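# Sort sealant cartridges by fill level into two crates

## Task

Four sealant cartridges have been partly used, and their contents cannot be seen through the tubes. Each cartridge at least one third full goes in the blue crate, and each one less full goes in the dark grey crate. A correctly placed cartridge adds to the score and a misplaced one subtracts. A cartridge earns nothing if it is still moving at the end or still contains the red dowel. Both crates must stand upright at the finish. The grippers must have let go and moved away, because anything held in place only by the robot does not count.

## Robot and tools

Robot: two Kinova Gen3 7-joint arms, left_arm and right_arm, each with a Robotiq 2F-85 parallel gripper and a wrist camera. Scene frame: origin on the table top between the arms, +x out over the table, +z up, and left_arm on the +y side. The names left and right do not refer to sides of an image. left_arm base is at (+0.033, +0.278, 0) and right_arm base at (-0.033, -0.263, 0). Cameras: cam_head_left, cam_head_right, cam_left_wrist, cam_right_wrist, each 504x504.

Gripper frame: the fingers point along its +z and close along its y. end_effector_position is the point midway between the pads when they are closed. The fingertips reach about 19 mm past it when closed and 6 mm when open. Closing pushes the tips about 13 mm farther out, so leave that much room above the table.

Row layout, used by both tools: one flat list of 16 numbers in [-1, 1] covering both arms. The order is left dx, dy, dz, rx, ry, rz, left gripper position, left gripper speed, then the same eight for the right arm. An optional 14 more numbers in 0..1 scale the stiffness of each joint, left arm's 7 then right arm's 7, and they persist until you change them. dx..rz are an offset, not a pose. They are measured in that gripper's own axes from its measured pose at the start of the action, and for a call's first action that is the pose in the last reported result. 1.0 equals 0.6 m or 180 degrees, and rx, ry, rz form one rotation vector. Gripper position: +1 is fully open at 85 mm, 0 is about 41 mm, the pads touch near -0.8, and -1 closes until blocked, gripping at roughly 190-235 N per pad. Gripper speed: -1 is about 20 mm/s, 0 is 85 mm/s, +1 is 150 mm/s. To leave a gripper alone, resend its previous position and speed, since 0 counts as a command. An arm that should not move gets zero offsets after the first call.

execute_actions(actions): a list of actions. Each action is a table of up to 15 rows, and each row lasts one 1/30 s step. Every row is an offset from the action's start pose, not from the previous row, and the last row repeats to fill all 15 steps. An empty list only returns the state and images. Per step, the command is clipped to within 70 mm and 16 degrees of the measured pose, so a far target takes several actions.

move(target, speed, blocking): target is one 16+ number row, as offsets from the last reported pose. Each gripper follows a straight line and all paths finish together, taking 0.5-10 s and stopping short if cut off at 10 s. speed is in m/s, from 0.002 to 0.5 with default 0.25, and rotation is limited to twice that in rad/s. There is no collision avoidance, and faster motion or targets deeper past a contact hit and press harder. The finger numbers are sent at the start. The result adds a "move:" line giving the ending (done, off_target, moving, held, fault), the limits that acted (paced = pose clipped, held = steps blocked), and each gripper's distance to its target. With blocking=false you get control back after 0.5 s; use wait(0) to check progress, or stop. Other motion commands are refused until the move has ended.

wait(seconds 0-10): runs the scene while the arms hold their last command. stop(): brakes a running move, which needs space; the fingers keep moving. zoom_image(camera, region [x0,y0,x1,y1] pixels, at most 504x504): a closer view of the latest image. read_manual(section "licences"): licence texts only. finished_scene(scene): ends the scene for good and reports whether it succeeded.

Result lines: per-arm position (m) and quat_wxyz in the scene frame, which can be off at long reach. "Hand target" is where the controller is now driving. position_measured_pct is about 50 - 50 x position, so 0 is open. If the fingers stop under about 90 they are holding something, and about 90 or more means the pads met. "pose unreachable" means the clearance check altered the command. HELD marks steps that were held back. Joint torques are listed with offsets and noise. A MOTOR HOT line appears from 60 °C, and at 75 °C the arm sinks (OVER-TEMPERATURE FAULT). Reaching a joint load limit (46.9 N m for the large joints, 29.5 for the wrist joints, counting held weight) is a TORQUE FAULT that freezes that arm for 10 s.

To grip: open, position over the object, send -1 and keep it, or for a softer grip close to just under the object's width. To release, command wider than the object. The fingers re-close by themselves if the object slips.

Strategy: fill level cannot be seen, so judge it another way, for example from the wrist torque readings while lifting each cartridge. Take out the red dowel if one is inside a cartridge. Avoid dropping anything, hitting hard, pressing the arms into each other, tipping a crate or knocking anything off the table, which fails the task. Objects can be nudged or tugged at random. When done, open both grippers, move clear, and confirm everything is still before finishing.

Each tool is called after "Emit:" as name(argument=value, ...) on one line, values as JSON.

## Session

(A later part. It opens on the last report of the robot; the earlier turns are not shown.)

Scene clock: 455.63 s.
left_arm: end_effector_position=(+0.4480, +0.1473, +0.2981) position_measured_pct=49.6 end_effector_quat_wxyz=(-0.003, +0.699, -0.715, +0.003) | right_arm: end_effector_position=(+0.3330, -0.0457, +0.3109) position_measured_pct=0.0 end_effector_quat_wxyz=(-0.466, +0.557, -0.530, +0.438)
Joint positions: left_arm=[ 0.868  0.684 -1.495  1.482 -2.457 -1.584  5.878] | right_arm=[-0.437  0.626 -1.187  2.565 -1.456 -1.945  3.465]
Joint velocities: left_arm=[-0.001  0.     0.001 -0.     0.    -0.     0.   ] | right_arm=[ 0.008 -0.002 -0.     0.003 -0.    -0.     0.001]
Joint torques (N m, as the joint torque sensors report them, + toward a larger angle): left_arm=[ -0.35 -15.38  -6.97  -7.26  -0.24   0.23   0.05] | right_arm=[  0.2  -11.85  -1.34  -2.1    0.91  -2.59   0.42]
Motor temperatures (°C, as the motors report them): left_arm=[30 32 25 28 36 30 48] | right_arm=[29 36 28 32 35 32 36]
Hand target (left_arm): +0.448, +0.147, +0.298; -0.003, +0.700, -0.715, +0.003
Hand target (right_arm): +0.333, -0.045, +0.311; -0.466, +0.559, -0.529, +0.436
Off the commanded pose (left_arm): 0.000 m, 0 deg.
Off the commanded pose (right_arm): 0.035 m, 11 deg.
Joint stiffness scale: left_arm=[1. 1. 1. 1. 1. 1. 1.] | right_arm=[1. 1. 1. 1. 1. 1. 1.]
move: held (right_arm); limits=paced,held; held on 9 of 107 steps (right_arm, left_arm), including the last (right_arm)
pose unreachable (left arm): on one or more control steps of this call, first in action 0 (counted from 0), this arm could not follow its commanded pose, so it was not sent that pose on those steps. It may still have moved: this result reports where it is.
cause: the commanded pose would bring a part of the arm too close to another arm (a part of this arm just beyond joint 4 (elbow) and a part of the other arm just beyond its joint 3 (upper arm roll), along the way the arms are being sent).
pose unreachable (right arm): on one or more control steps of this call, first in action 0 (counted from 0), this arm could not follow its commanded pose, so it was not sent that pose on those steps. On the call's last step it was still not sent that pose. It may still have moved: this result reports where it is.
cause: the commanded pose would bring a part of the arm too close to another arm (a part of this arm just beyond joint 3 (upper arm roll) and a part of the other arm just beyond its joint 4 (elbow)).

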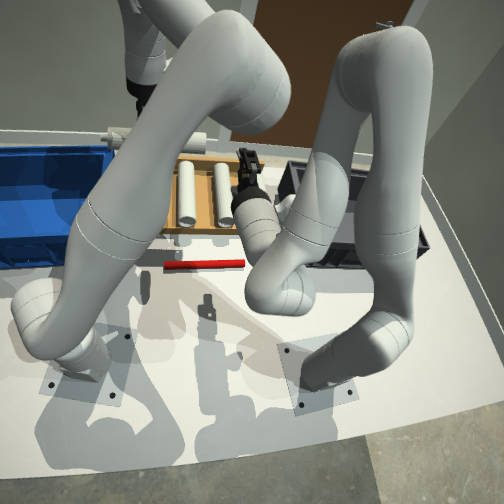

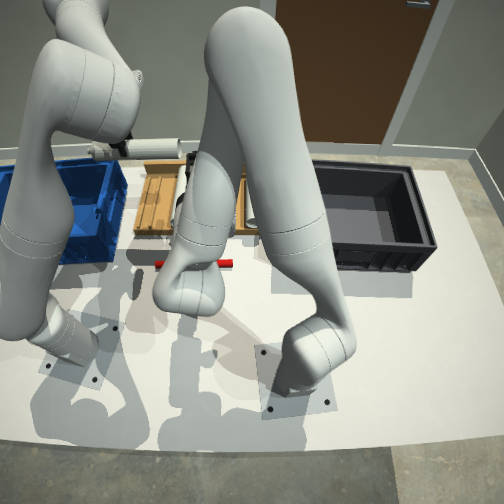

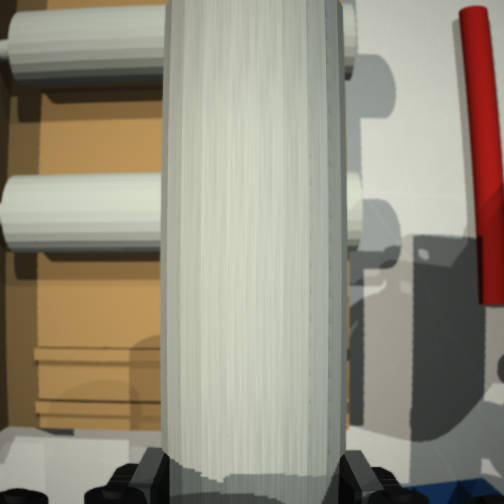

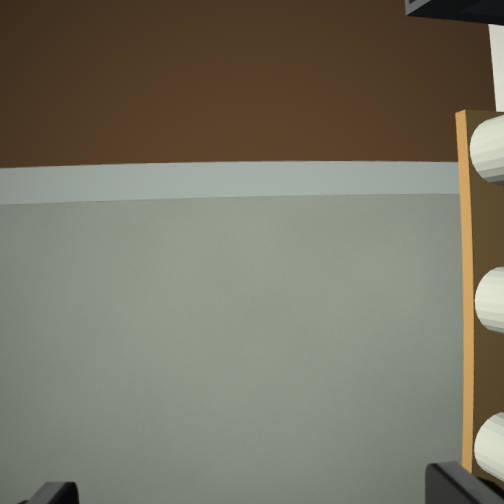

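Emit:
move(target=[-0.167, 0.05, 0, 0, 0, 0.5, -1, 0.5, 0.037, 0.0955, 0.316, -0.3328, 0.354, 0.4232, 0.55, 0.5], speed=0.35)

Scene clock: 494.27 s.
left_arm: end_effector_position=(+0.4212, +0.2451, +0.2982) position_measured_pct=49.6 end_effector_quat_wxyz=(+0.004, +0.010, +1.000, -0.001) | right_arm: end_effector_position=(+0.5108, -0.0562, +0.2202) position_measured_pct=22.2 end_effector_quat_wxyz=(+0.004, -0.000, +1.000, -0.002)
Joint positions: left_arm=[ 0.72   0.442 -1.306  1.625 -2.706 -1.402  4.262] | right_arm=[ 0.164  0.965 -1.259  1.066 -2.232 -1.624  3.797]
Joint velocities: left_arm=[-0.    -0.    -0.     0.     0.    -0.001 -0.001] | right_arm=[-0.     0.007 -0.    -0.002 -0.001 -0.003  0.   ]
Joint torques (N m, as the joint torque sensors report them, + toward a larger angle): left_arm=[ -0.22 -12.05  -4.71  -8.63  -0.2    0.02   0.2 ] | right_arm=[  0.7  -20.79  -5.79  -5.8    0.11  -0.19   0.33]
Motor temperatures (°C, as the motors report them): left_arm=[30 32 25 28 36 30 48] | right_arm=[29 36 28 32 35 32 36]
Hand target (left_arm): +0.420, +0.248, +0.298; +0.004, +0.011, +1.000, +0.000
Hand target (right_arm): +0.510, -0.057, +0.219; -0.001, -0.001, +1.000, -0.002
Off the commanded pose (left_arm): 0.003 m, 0 deg.
Off the commanded pose (right_arm): 0.002 m, 1 deg.
Joint stiffness scale: left_arm=[1. 1. 1. 1. 1. 1. 1.] | right_arm=[1. 1. 1. 1. 1. 1. 1.]
previous command not reached (left arm): its pose would have brought a part of the arm too close to another arm.
move: done

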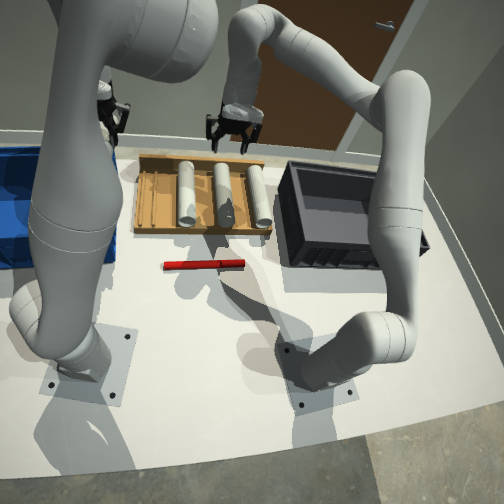

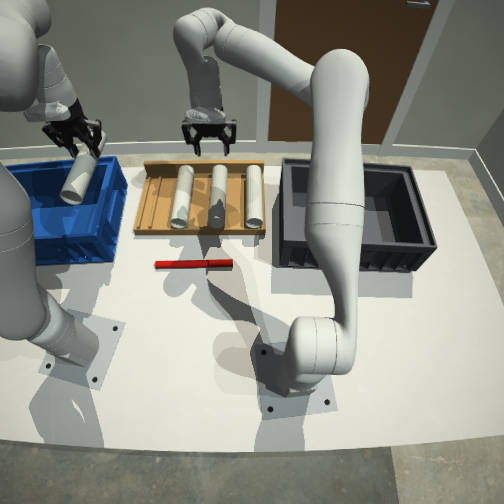

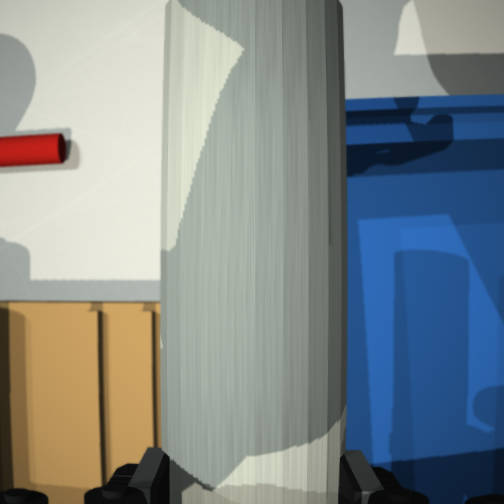

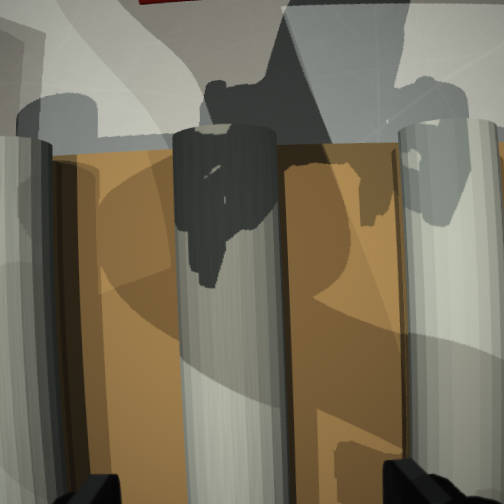

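Emit:
move(target=[0, 0, 0, 0, 0, 0, -1, 0.5, 0, -0.003, 0.237, 0, 0, 0, 0.55, 0.5], speed=0.2)

Emit:
execute_actions(actions=[[[0,0,0,0,0,0,-1,0.5,0,0,0,0,0,0,0.1,0.5]]])

Scene clock: 509.43 s.
left_arm: end_effector_position=(+0.4212, +0.2451, +0.2982) position_measured_pct=49.6 end_effector_quat_wxyz=(+0.004, +0.010, +1.000, -0.001) | right_arm: end_effector_position=(+0.5113, -0.0575, +0.0812) position_measured_pct=22.2 end_effector_quat_wxyz=(+0.003, -0.002, +1.000, -0.001)
Joint positions: left_arm=[ 0.72   0.442 -1.306  1.625 -2.706 -1.402  4.262] | right_arm=[ 0.19   1.116 -1.158  1.266 -2.134 -1.356  3.704]
Joint velocities: left_arm=[ 0.    -0.     0.001 -0.    -0.     0.    -0.   ] | right_arm=[ 0.     0.001  0.001  0.     0.     0.001 -0.   ]
Joint torques (N m, as the joint torque sensors report them, + toward a larger angle): left_arm=[ -0.17 -12.08  -4.64  -8.84   0.05   0.01  -0.12] | right_arm=[  0.77 -21.01  -6.99  -4.98  -0.02   0.26   0.06]
Motor temperatures (°C, as the motors report them): left_arm=[30 32 25 28 36 30 48] | right_arm=[29 36 28 32 35 32 36]
Hand target (left_arm): +0.421, +0.245, +0.298; +0.004, +0.010, +1.000, -0.001
Hand target (right_arm): +0.512, -0.059, +0.078; +0.004, -0.000, +1.000, -0.003
Off the commanded pose (left_arm): 0.000 m, 0 deg.
Off the commanded pose (right_arm): 0.003 m, 0 deg.
Joint stiffness scale: left_arm=[1. 1. 1. 1. 1. 1. 1.] | right_arm=[1. 1. 1. 1. 1. 1. 1.]
move: done

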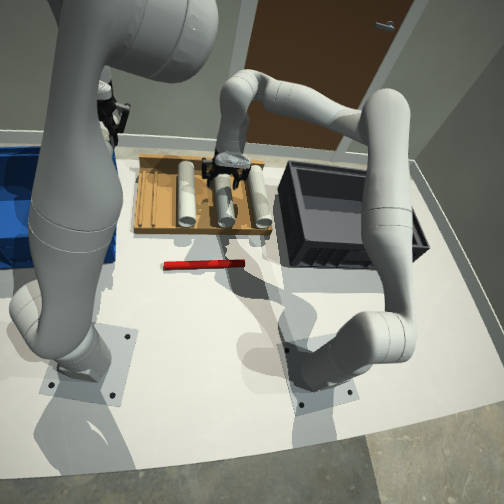

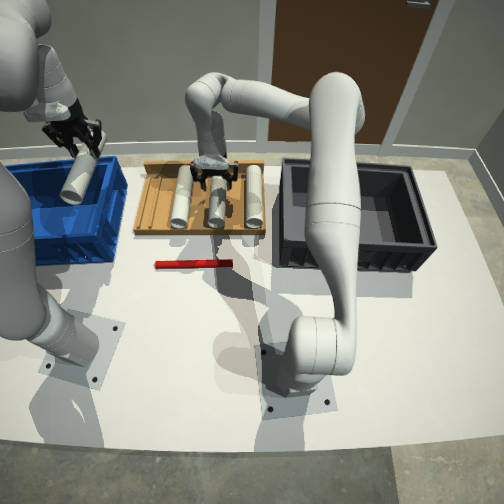

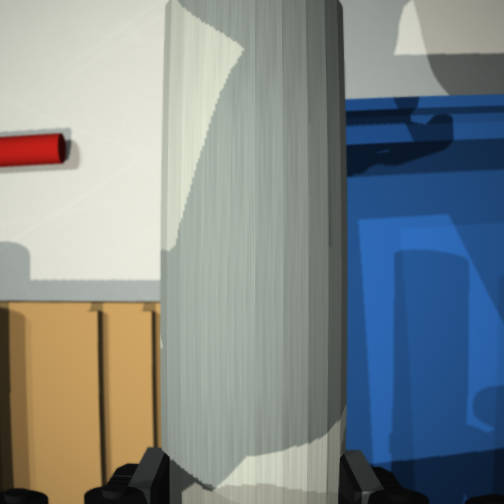

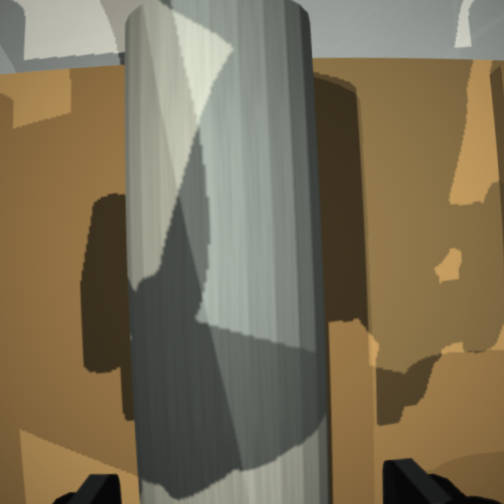

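Scene clock: 509.93 s.
left_arm: end_effector_position=(+0.4212, +0.2451, +0.2982) position_measured_pct=49.6 end_effector_quat_wxyz=(+0.004, +0.010, +1.000, -0.001) | right_arm: end_effector_position=(+0.5114, -0.0614, +0.0821) position_measured_pct=44.4 end_effector_quat_wxyz=(+0.002, +0.000, +1.000, -0.005)
Joint positions: left_arm=[ 0.72   0.442 -1.306  1.625 -2.706 -1.402  4.262] | right_arm=[ 0.194  1.114 -1.158  1.266 -2.133 -1.363  3.704]
Joint velocities: left_arm=[-0.     0.     0.001  0.     0.    -0.     0.   ] | right_arm=[ 0.001  0.    -0.    -0.001  0.     0.    -0.002]
Joint torques (N m, as the joint torque sensors report them, + toward a larger angle): left_arm=[ -0.22 -12.11  -4.21  -9.04  -0.25   0.1   -0.03] | right_arm=[ -3.13 -17.84  -7.97  -4.21  -0.83   2.28   0.15]
Motor temperatures (°C, as the motors report them): left_arm=[30 32 25 28 36 30 48] | right_arm=[29 36 28 32 35 32 36]
Hand target (left_arm): +0.421, +0.245, +0.298; +0.004, +0.010, +1.000, -0.001
Hand target (right_arm): +0.511, -0.057, +0.081; +0.003, -0.002, +1.000, -0.001
Off the commanded pose (left_arm): 0.000 m, 0 deg.
Off the commanded pose (right_arm): 0.004 m, 0 deg.
Joint stiffness scale: left_arm=[1. 1. 1. 1. 1. 1. 1.] | right_arm=[1. 1. 1. 1. 1. 1. 1.]
Step readings (end_effector_position):
0: left_arm (+0.4212, +0.2451, +0.2982) | right_arm (+0.5113, -0.0575, +0.0812)
1: left_arm (+0.4212, +0.2451, +0.2982) | right_arm (+0.5113, -0.0575, +0.0812)
2: left_arm (+0.4212, +0.2451, +0.2982) | right_arm (+0.5113, -0.0575, +0.0812)
4: left_arm (+0.4212, +0.2451, +0.2982) | right_arm (+0.5113, -0.0575, +0.0812)
8: left_arm (+0.4212, +0.2451, +0.2982) | right_arm (+0.5113, -0.0614, +0.0819)
15: end_effector_position above

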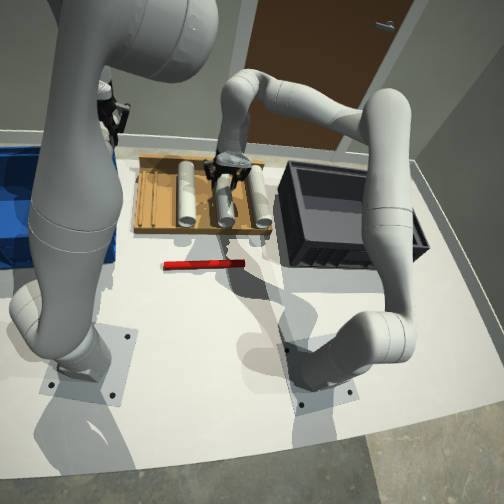

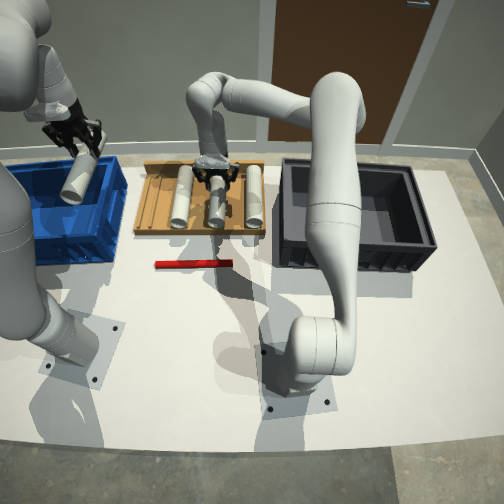

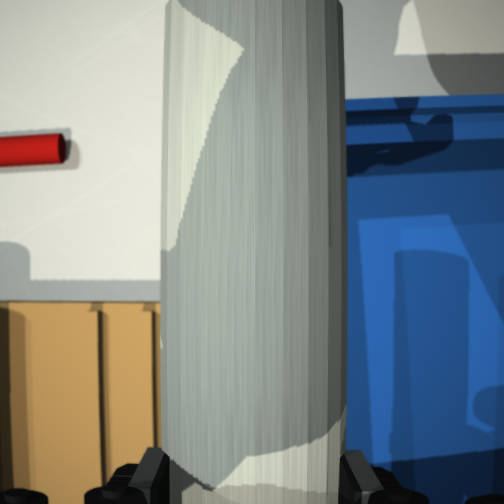

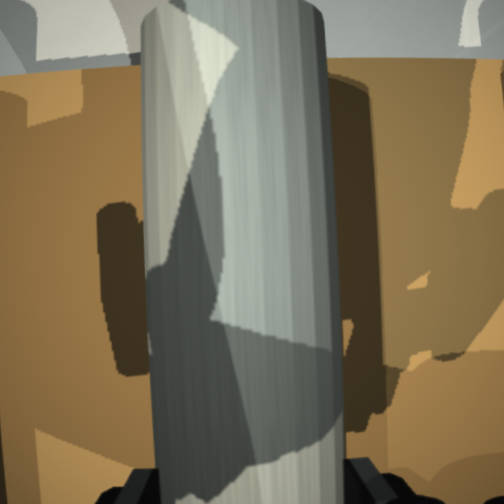

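Emit:
move(target=[0, 0, 0, 0, 0, 0, -1, 0.5, 0, 0, -0.31, 0, 0, 0, 0.1, 0.5], speed=0.25)

Emit:
move(target=[0, 0, 0, 0, 0, 0, -1, 0.5, 0.15, -0.648, 0, 0, 0, 0.5, 0.1, 0.5], speed=0.3)

Scene clock: 531.33 s.
left_arm: end_effector_position=(+0.4212, +0.2451, +0.2982) position_measured_pct=49.6 end_effector_quat_wxyz=(+0.004, +0.010, +1.000, -0.001) | right_arm: end_effector_position=(+0.5125, -0.0624, +0.2651) position_measured_pct=44.4 end_effector_quat_wxyz=(+0.003, +0.005, +1.000, -0.006)
Joint positions: left_arm=[ 0.72   0.442 -1.306  1.625 -2.706 -1.402  4.262] | right_arm=[ 0.141  0.924 -1.266  0.957 -2.251 -1.728  3.843]
Joint velocities: left_arm=[-0.001  0.001 -0.001  0.    -0.     0.001 -0.   ] | right_arm=[-0.004  0.     0.     0.001  0.     0.    -0.   ]
Joint torques (N m, as the joint torque sensors report them, + toward a larger angle): left_arm=[  0.06 -11.83  -4.61  -8.8   -0.19   0.19   0.16] | right_arm=[  0.81 -21.97  -6.28  -5.71   0.12   0.2   -0.12]
Motor temperatures (°C, as the motors report them): left_arm=[30 32 25 28 36 30 48] | right_arm=[29 36 28 32 35 32 36]
Hand target (left_arm): +0.421, +0.245, +0.298; +0.004, +0.010, +1.000, -0.001
Hand target (right_arm): +0.510, -0.060, +0.268; +0.002, +0.000, +1.000, -0.004
Off the commanded pose (left_arm): 0.000 m, 0 deg.
Off the commanded pose (right_arm): 0.004 m, 1 deg.
Joint stiffness scale: left_arm=[1. 1. 1. 1. 1. 1. 1.] | right_arm=[1. 1. 1. 1. 1. 1. 1.]
move: off_target (right_arm)

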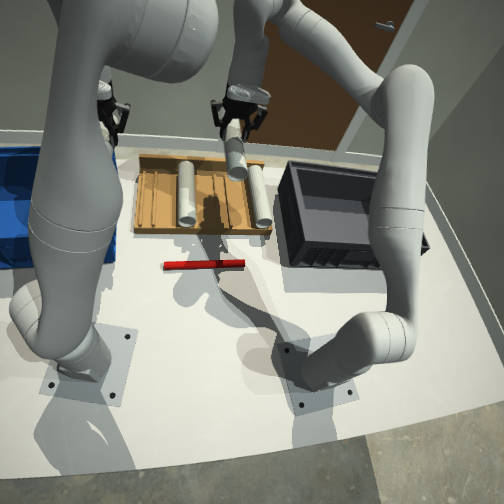

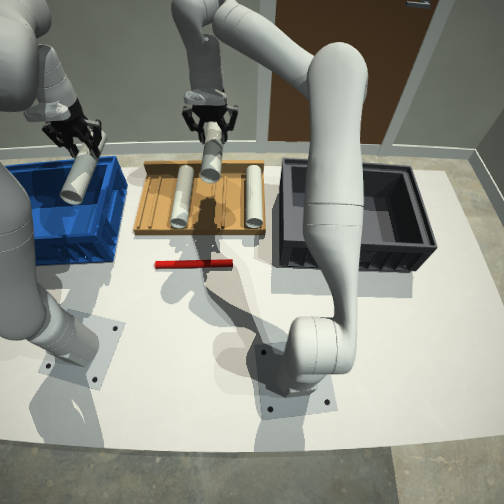

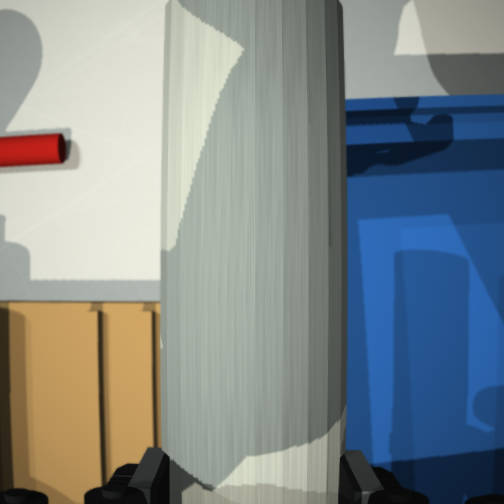

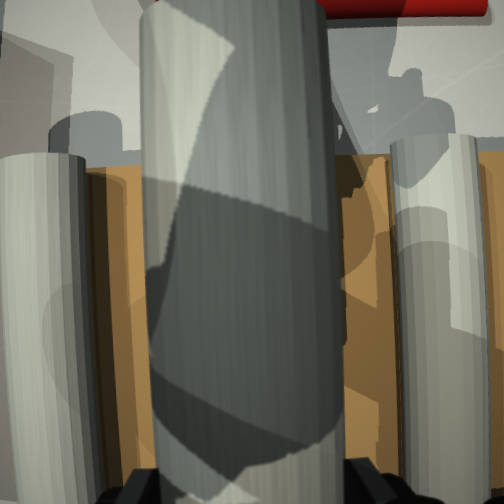

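Scene clock: 534.50 s.
left_arm: end_effector_position=(+0.4212, +0.2451, +0.2982) position_measured_pct=49.6 end_effector_quat_wxyz=(+0.004, +0.010, +1.000, -0.001) | right_arm: end_effector_position=(+0.4187, -0.4505, +0.2672) position_measured_pct=44.4 end_effector_quat_wxyz=(+0.006, +0.707, +0.707, -0.006)
Joint positions: left_arm=[ 0.72   0.442 -1.306  1.625 -2.706 -1.402  4.262] | right_arm=[ 1.062  0.692 -1.192  1.364 -2.489 -1.502  2.963]
Joint velocities: left_arm=[-0.     0.    -0.001  0.     0.     0.001  0.   ] | right_arm=[ 0.005  0.     0.     0.002 -0.    -0.001 -0.002]
Joint torques (N m, as the joint torque sensors report them, + toward a larger angle): left_arm=[ -0.21 -12.13  -4.81  -8.71  -0.17   0.13   0.08] | right_arm=[ -0.01 -17.4   -5.14  -7.59   0.01  -0.09   0.31]
Motor temperatures (°C, as the motors report them): left_arm=[30 32 25 28 36 30 48] | right_arm=[29 36 28 32 35 32 36]
Hand target (left_arm): +0.421, +0.245, +0.298; +0.004, +0.010, +1.000, -0.001
Hand target (right_arm): +0.420, -0.451, +0.268; +0.006, +0.710, +0.704, -0.003
Off the commanded pose (left_arm): 0.000 m, 0 deg.
Off the commanded pose (right_arm): 0.002 m, 1 deg.
Joint stiffness scale: left_arm=[1. 1. 1. 1. 1. 1. 1.] | right_arm=[1. 1. 1. 1. 1. 1. 1.]
move: done

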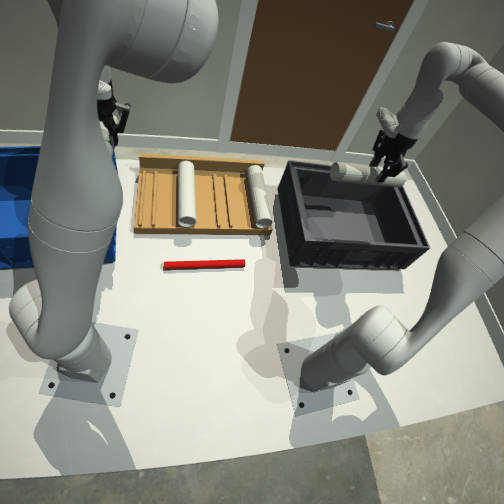

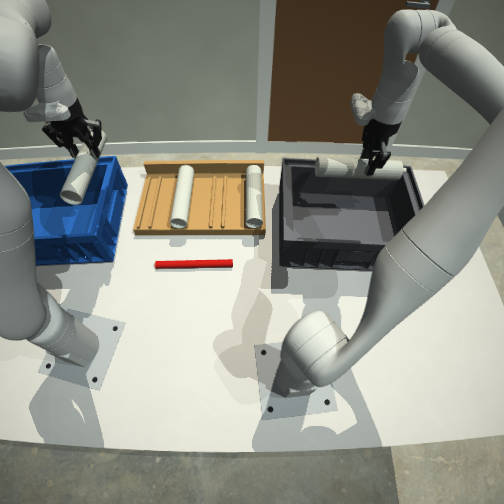

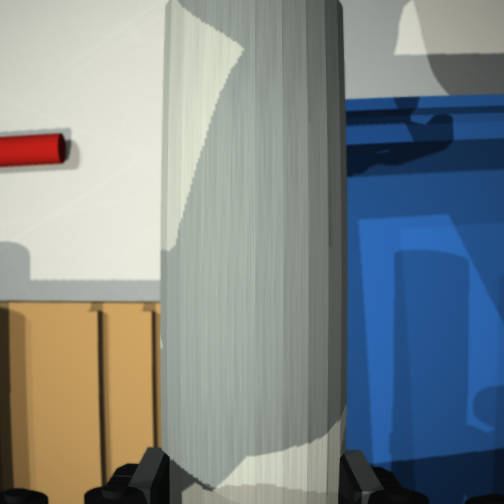

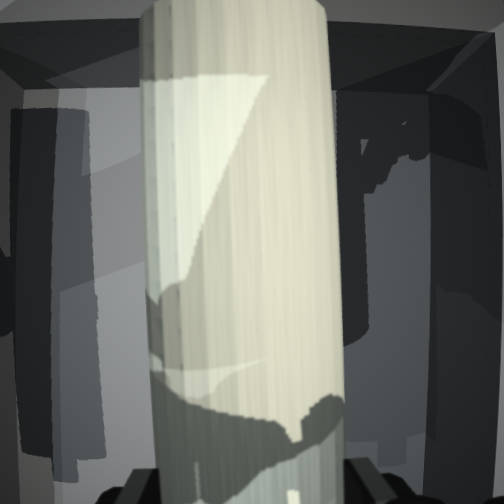

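Emit:
move(target=[-0.152, -0.505, 0.163, 0, 0, 0, -1, 0.5, 0, -0.083, 0.345, 0, 0, 0, 0.1, 0.5], speed=0.25)

Scene clock: 550.13 s.
left_arm: end_effector_position=(+0.5078, -0.0569, +0.2030) position_measured_pct=49.6 end_effector_quat_wxyz=(+0.008, +0.012, +1.000, +0.002) | right_arm: end_effector_position=(+0.3693, -0.4550, +0.0638) position_measured_pct=44.4 end_effector_quat_wxyz=(+0.006, +0.707, +0.707, -0.007)
Joint positions: left_arm=[ 0.808  0.881 -1.004  1.12  -2.435 -1.461  4.833] | right_arm=[ 1.092  0.862 -0.999  1.82  -2.243 -0.985  2.744]
Joint velocities: left_arm=[-0.003  0.005 -0.    -0.003  0.    -0.002 -0.   ] | right_arm=[-0.001  0.    -0.    -0.002 -0.    -0.001 -0.002]
Joint torques (N m, as the joint torque sensors report them, + toward a larger angle): left_arm=[ -0.31 -23.47  -6.17  -7.33  -0.26   0.01   0.  ] | right_arm=[  0.01 -14.3   -4.04  -4.51   0.28   0.42   0.59]
Motor temperatures (°C, as the motors report them): left_arm=[30 32 25 28 36 30 48] | right_arm=[29 36 28 32 35 32 36]
Hand target (left_arm): +0.507, -0.059, +0.201; +0.004, +0.010, +1.000, -0.000
Hand target (right_arm): +0.369, -0.454, +0.060; +0.006, +0.707, +0.707, -0.007
Off the commanded pose (left_arm): 0.003 m, 1 deg.
Off the commanded pose (right_arm): 0.004 m, 0 deg.
Joint stiffness scale: left_arm=[1. 1. 1. 1. 1. 1. 1.] | right_arm=[1. 1. 1. 1. 1. 1. 1.]
move: off_target (right_arm)

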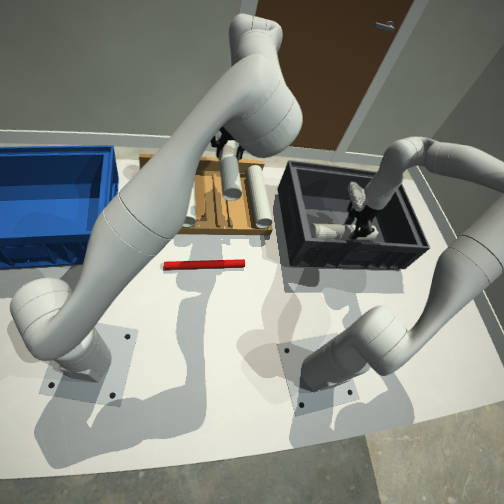

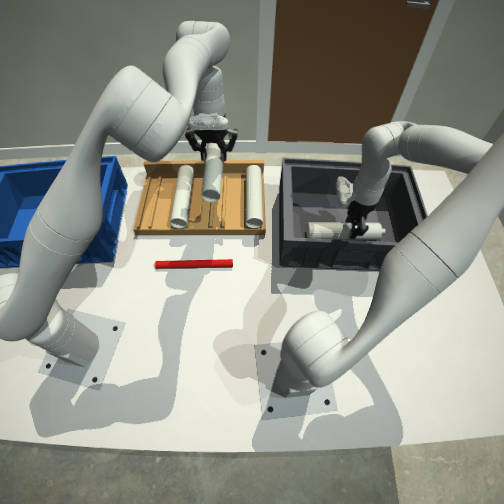

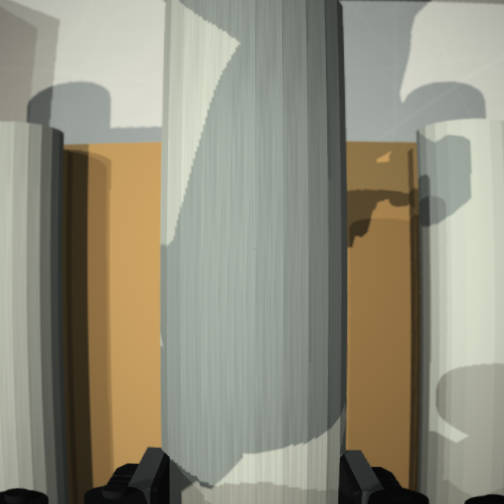

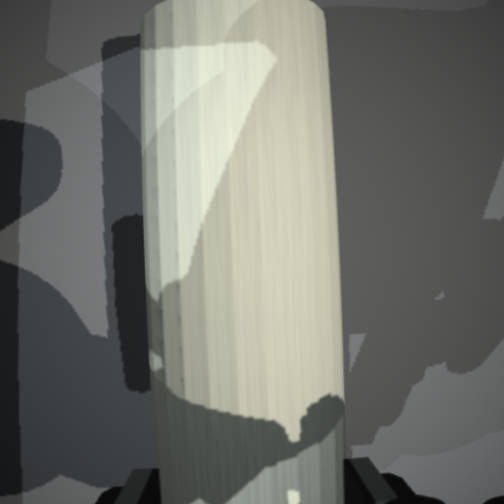

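Emit:
execute_actions(actions=[[[-0.007,-0.008,0.05,0,0,0,-1,0.5,0,0,-0.005,0,0,0,0.55,1]]])

Emit:
move(target=[0, 0, 0.15, 0, 0, 0, -1, 0.5, 0, 0, -0.34, 0, 0, 0, 0.55, 1], speed=0.2)

Scene clock: 561.30 s.
left_arm: end_effector_position=(+0.5127, -0.0604, +0.1768) position_measured_pct=49.6 end_effector_quat_wxyz=(+0.010, +0.011, +1.000, +0.004) | right_arm: end_effector_position=(+0.3694, -0.4553, +0.0644) position_measured_pct=22.2 end_effector_quat_wxyz=(+0.007, +0.707, +0.707, -0.007)
Joint positions: left_arm=[ 0.806  0.916 -0.987  1.139 -2.421 -1.41   4.83 ] | right_arm=[ 1.092  0.86  -0.999  1.82  -2.243 -0.986  2.744]
Joint velocities: left_arm=[-0.003  0.004  0.003  0.     0.     0.002  0.   ] | right_arm=[-0.    -0.001  0.     0.001  0.001 -0.001 -0.   ]
Joint torques (N m, as the joint torque sensors report them, + toward a larger angle): left_arm=[ -0.23 -23.84  -6.19  -6.92  -0.22   0.01   0.33] | right_arm=[  0.22 -16.48  -5.16  -4.97  -0.08   0.17   0.33]
Motor temperatures (°C, as the motors report them): left_arm=[30 32 25 28 36 30 48] | right_arm=[29 36 28 32 35 32 36]
Hand target (left_arm): +0.512, -0.062, +0.173; +0.008, +0.012, +1.000, +0.002
Hand target (right_arm): +0.369, -0.455, +0.067; +0.006, +0.707, +0.707, -0.007
Off the commanded pose (left_arm): 0.004 m, 0 deg.
Off the commanded pose (right_arm): 0.002 m, 0 deg.
Joint stiffness scale: left_arm=[1. 1. 1. 1. 1. 1. 1.] | right_arm=[1. 1. 1. 1. 1. 1. 1.]
Step readings (end_effector_position):
0: left_arm (+0.5079, -0.0568, +0.2027) | right_arm (+0.3693, -0.4549, +0.0638)
1: left_arm (+0.5082, -0.0569, +0.2020) | right_arm (+0.3693, -0.4550, +0.0639)
2: left_arm (+0.5102, -0.0578, +0.1985) | right_arm (+0.3693, -0.4551, +0.0640)
4: left_arm (+0.5128, -0.0596, +0.1882) | right_arm (+0.3693, -0.4552, +0.0642)
8: left_arm (+0.5126, -0.0605, +0.1791) | right_arm (+0.3694, -0.4552, +0.0643)
15: end_effector_position above

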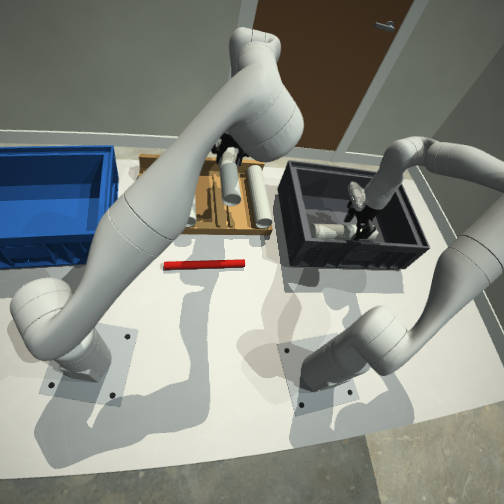

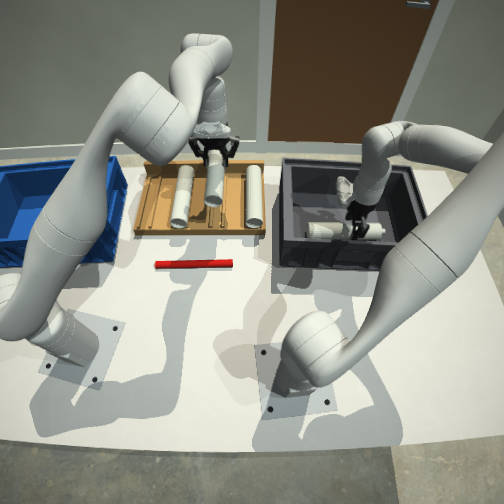

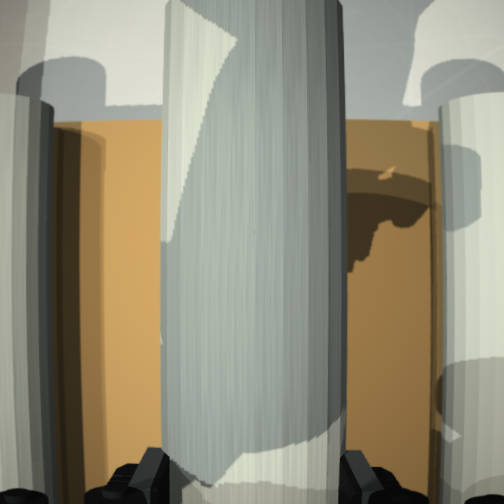

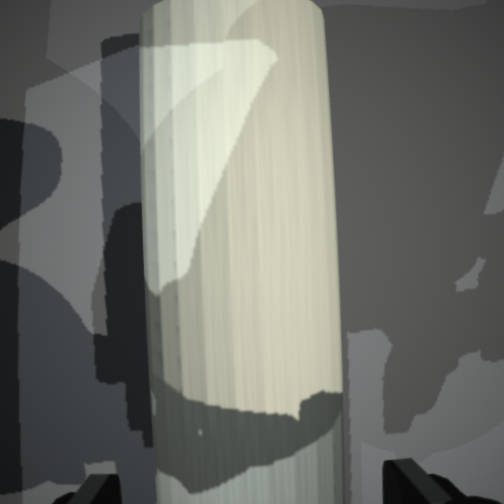

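Scene clock: 562.80 s.
left_arm: end_effector_position=(+0.5160, -0.0595, +0.0927) position_measured_pct=49.6 end_effector_quat_wxyz=(+0.013, +0.011, +1.000, +0.005) | right_arm: end_effector_position=(+0.3698, -0.4526, +0.2658) position_measured_pct=22.2 end_effector_quat_wxyz=(+0.008, +0.708, +0.706, -0.008)
Joint positions: left_arm=[ 0.8    1.003 -0.919  1.246 -2.372 -1.226  4.782] | right_arm=[ 1.206  0.604 -1.234  1.526 -2.547 -1.423  2.982]
Joint velocities: left_arm=[-0.002  0.002  0.004  0.    -0.     0.001 -0.   ] | right_arm=[ 0.003 -0.001 -0.003 -0.001  0.    -0.003  0.001]
Joint torques (N m, as the joint torque sensors report them, + toward a larger angle): left_arm=[ -0.6  -20.68  -5.98  -5.4   -0.11  -0.03   0.21] | right_arm=[  0.58 -13.77  -5.05  -7.74   0.33   0.62   0.01]
Motor temperatures (°C, as the motors report them): left_arm=[30 32 25 28 36 30 48] | right_arm=[29 36 28 32 35 32 36]
Hand target (left_arm): +0.515, -0.059, +0.087; +0.010, +0.011, +1.000, +0.004
Hand target (right_arm): +0.369, -0.451, +0.268; +0.007, +0.707, +0.707, -0.006
Off the commanded pose (left_arm): 0.006 m, 0 deg.
Off the commanded pose (right_arm): 0.003 m, 0 deg.
Joint stiffness scale: left_arm=[1. 1. 1. 1. 1. 1. 1.] | right_arm=[1. 1. 1. 1. 1. 1. 1.]
move: off_target (left_arm)

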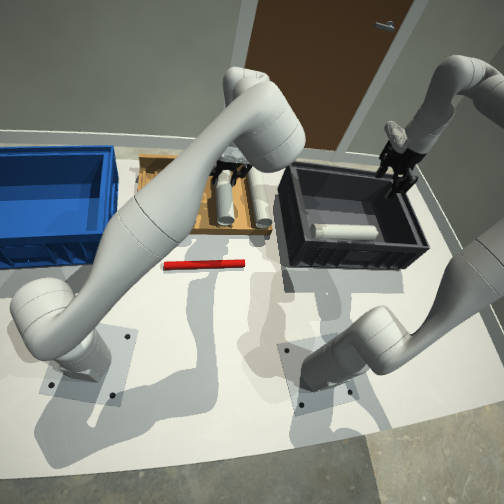

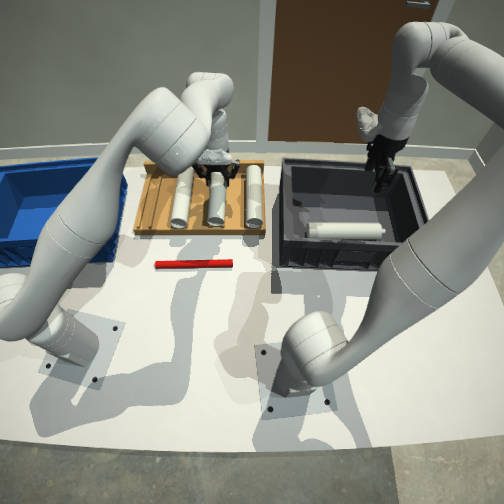

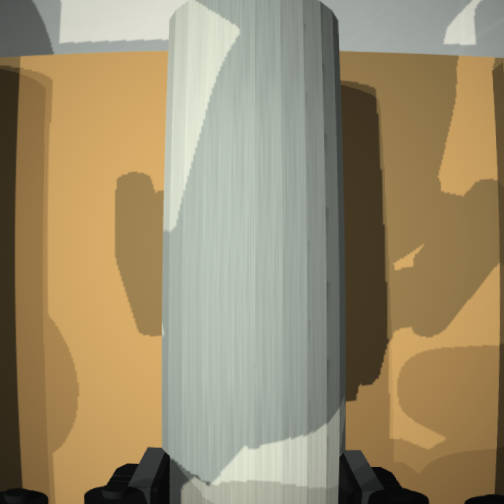

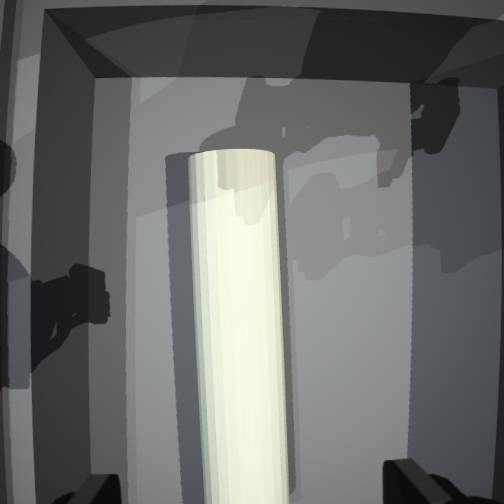

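Emit:
execute_actions(actions=[[[0.022,0,-0.008,0,0,0,-1,0.5,0,0,0,0,0,0,0.55,1]],[[0,0,0.022,0,0,0,-1,0.5,0,0,0,0,0,0,0.55,1]]])

Scene clock: 570.50 s.
left_arm: end_effector_position=(+0.5022, -0.0606, +0.0852) position_measured_pct=49.6 end_effector_quat_wxyz=(+0.011, +0.010, +1.000, +0.005) | right_arm: end_effector_position=(+0.3697, -0.4527, +0.2659) position_measured_pct=22.2 end_effector_quat_wxyz=(+0.008, +0.708, +0.706, -0.008)
Joint positions: left_arm=[ 0.826  0.996 -0.913  1.296 -2.369 -1.196  4.78 ] | right_arm=[ 1.207  0.604 -1.234  1.526 -2.547 -1.423  2.982]
Joint velocities: left_arm=[-0.003  0.001  0.005 -0.     0.     0.001 -0.   ] | right_arm=[-0.001  0.001 -0.    -0.    -0.001  0.     0.   ]
Joint torques (N m, as the joint torque sensors report them, + toward a larger angle): left_arm=[ -0.05 -23.9   -6.54  -6.47  -0.16  -0.06  -0.03] | right_arm=[  0.15 -14.46  -4.27  -7.28   0.2    0.11   0.63]
Motor temperatures (°C, as the motors report them): left_arm=[30 32 25 28 36 30 48] | right_arm=[29 36 28 32 35 32 36]
Hand target (left_arm): +0.501, -0.061, +0.082; +0.009, +0.010, +1.000, +0.004
Hand target (right_arm): +0.370, -0.453, +0.266; +0.008, +0.708, +0.706, -0.008
Off the commanded pose (left_arm): 0.004 m, 0 deg.
Off the commanded pose (right_arm): 0.000 m, 0 deg.
Joint stiffness scale: left_arm=[1. 1. 1. 1. 1. 1. 1.] | right_arm=[1. 1. 1. 1. 1. 1. 1.]
Step readings (end_effector_position; steps 1 to 15: 1st action; 16 to 30: 2nd action):
0: left_arm (+0.5160, -0.0595, +0.0926) | right_arm (+0.3697, -0.4527, +0.2659)
1: left_arm (+0.5153, -0.0594, +0.0926) | right_arm (+0.3697, -0.4527, +0.2659)
2: left_arm (+0.5127, -0.0587, +0.0929) | right_arm (+0.3697, -0.4527, +0.2659)
4: left_arm (+0.5065, -0.0586, +0.0927) | right_arm (+0.3697, -0.4527, +0.2659)
8: left_arm (+0.5021, -0.0602, +0.0936) | right_arm (+0.3697, -0.4527, +0.2659)
15: left_arm (+0.5012, -0.0613, +0.0948) | right_arm (+0.3697, -0.4527, +0.2659)
16: left_arm (+0.5016, -0.0612, +0.0942) | right_arm (+0.3697, -0.4527, +0.2659)
17: left_arm (+0.5026, -0.0611, +0.0924) | right_arm (+0.3697, -0.4527, +0.2659)
19: left_arm (+0.5028, -0.0607, +0.0888) | right_arm (+0.3697, -0.4527, +0.2659)
23: left_arm (+0.5022, -0.0606, +0.0859) | right_arm (+0.3697, -0.4527, +0.2659)
30: end_effector_position above

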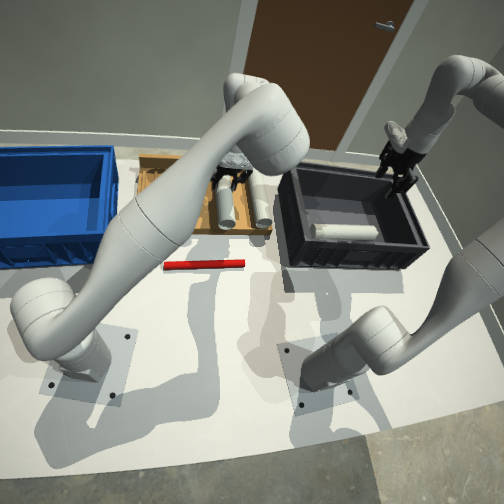

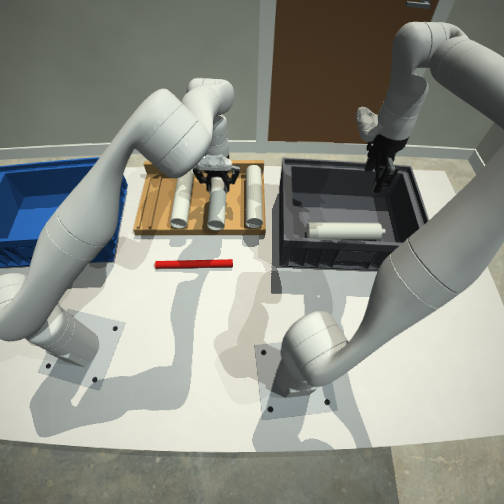

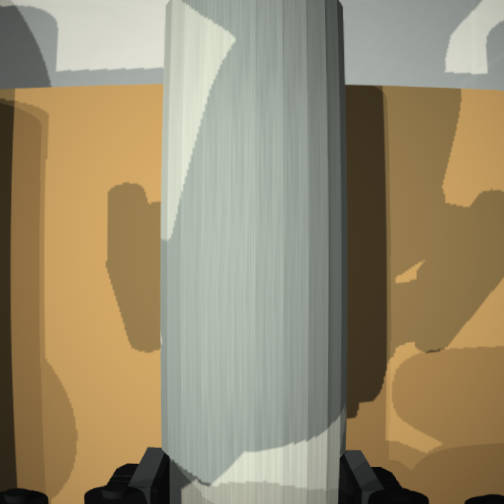

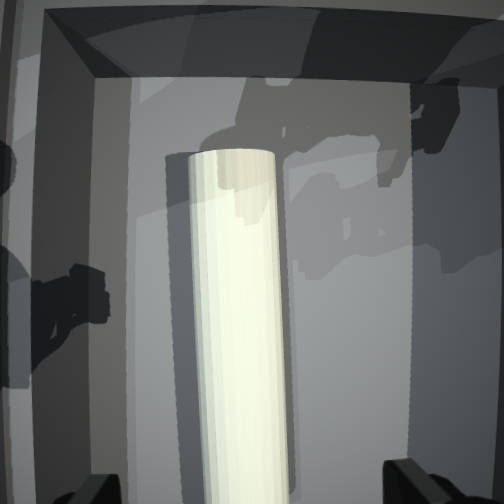

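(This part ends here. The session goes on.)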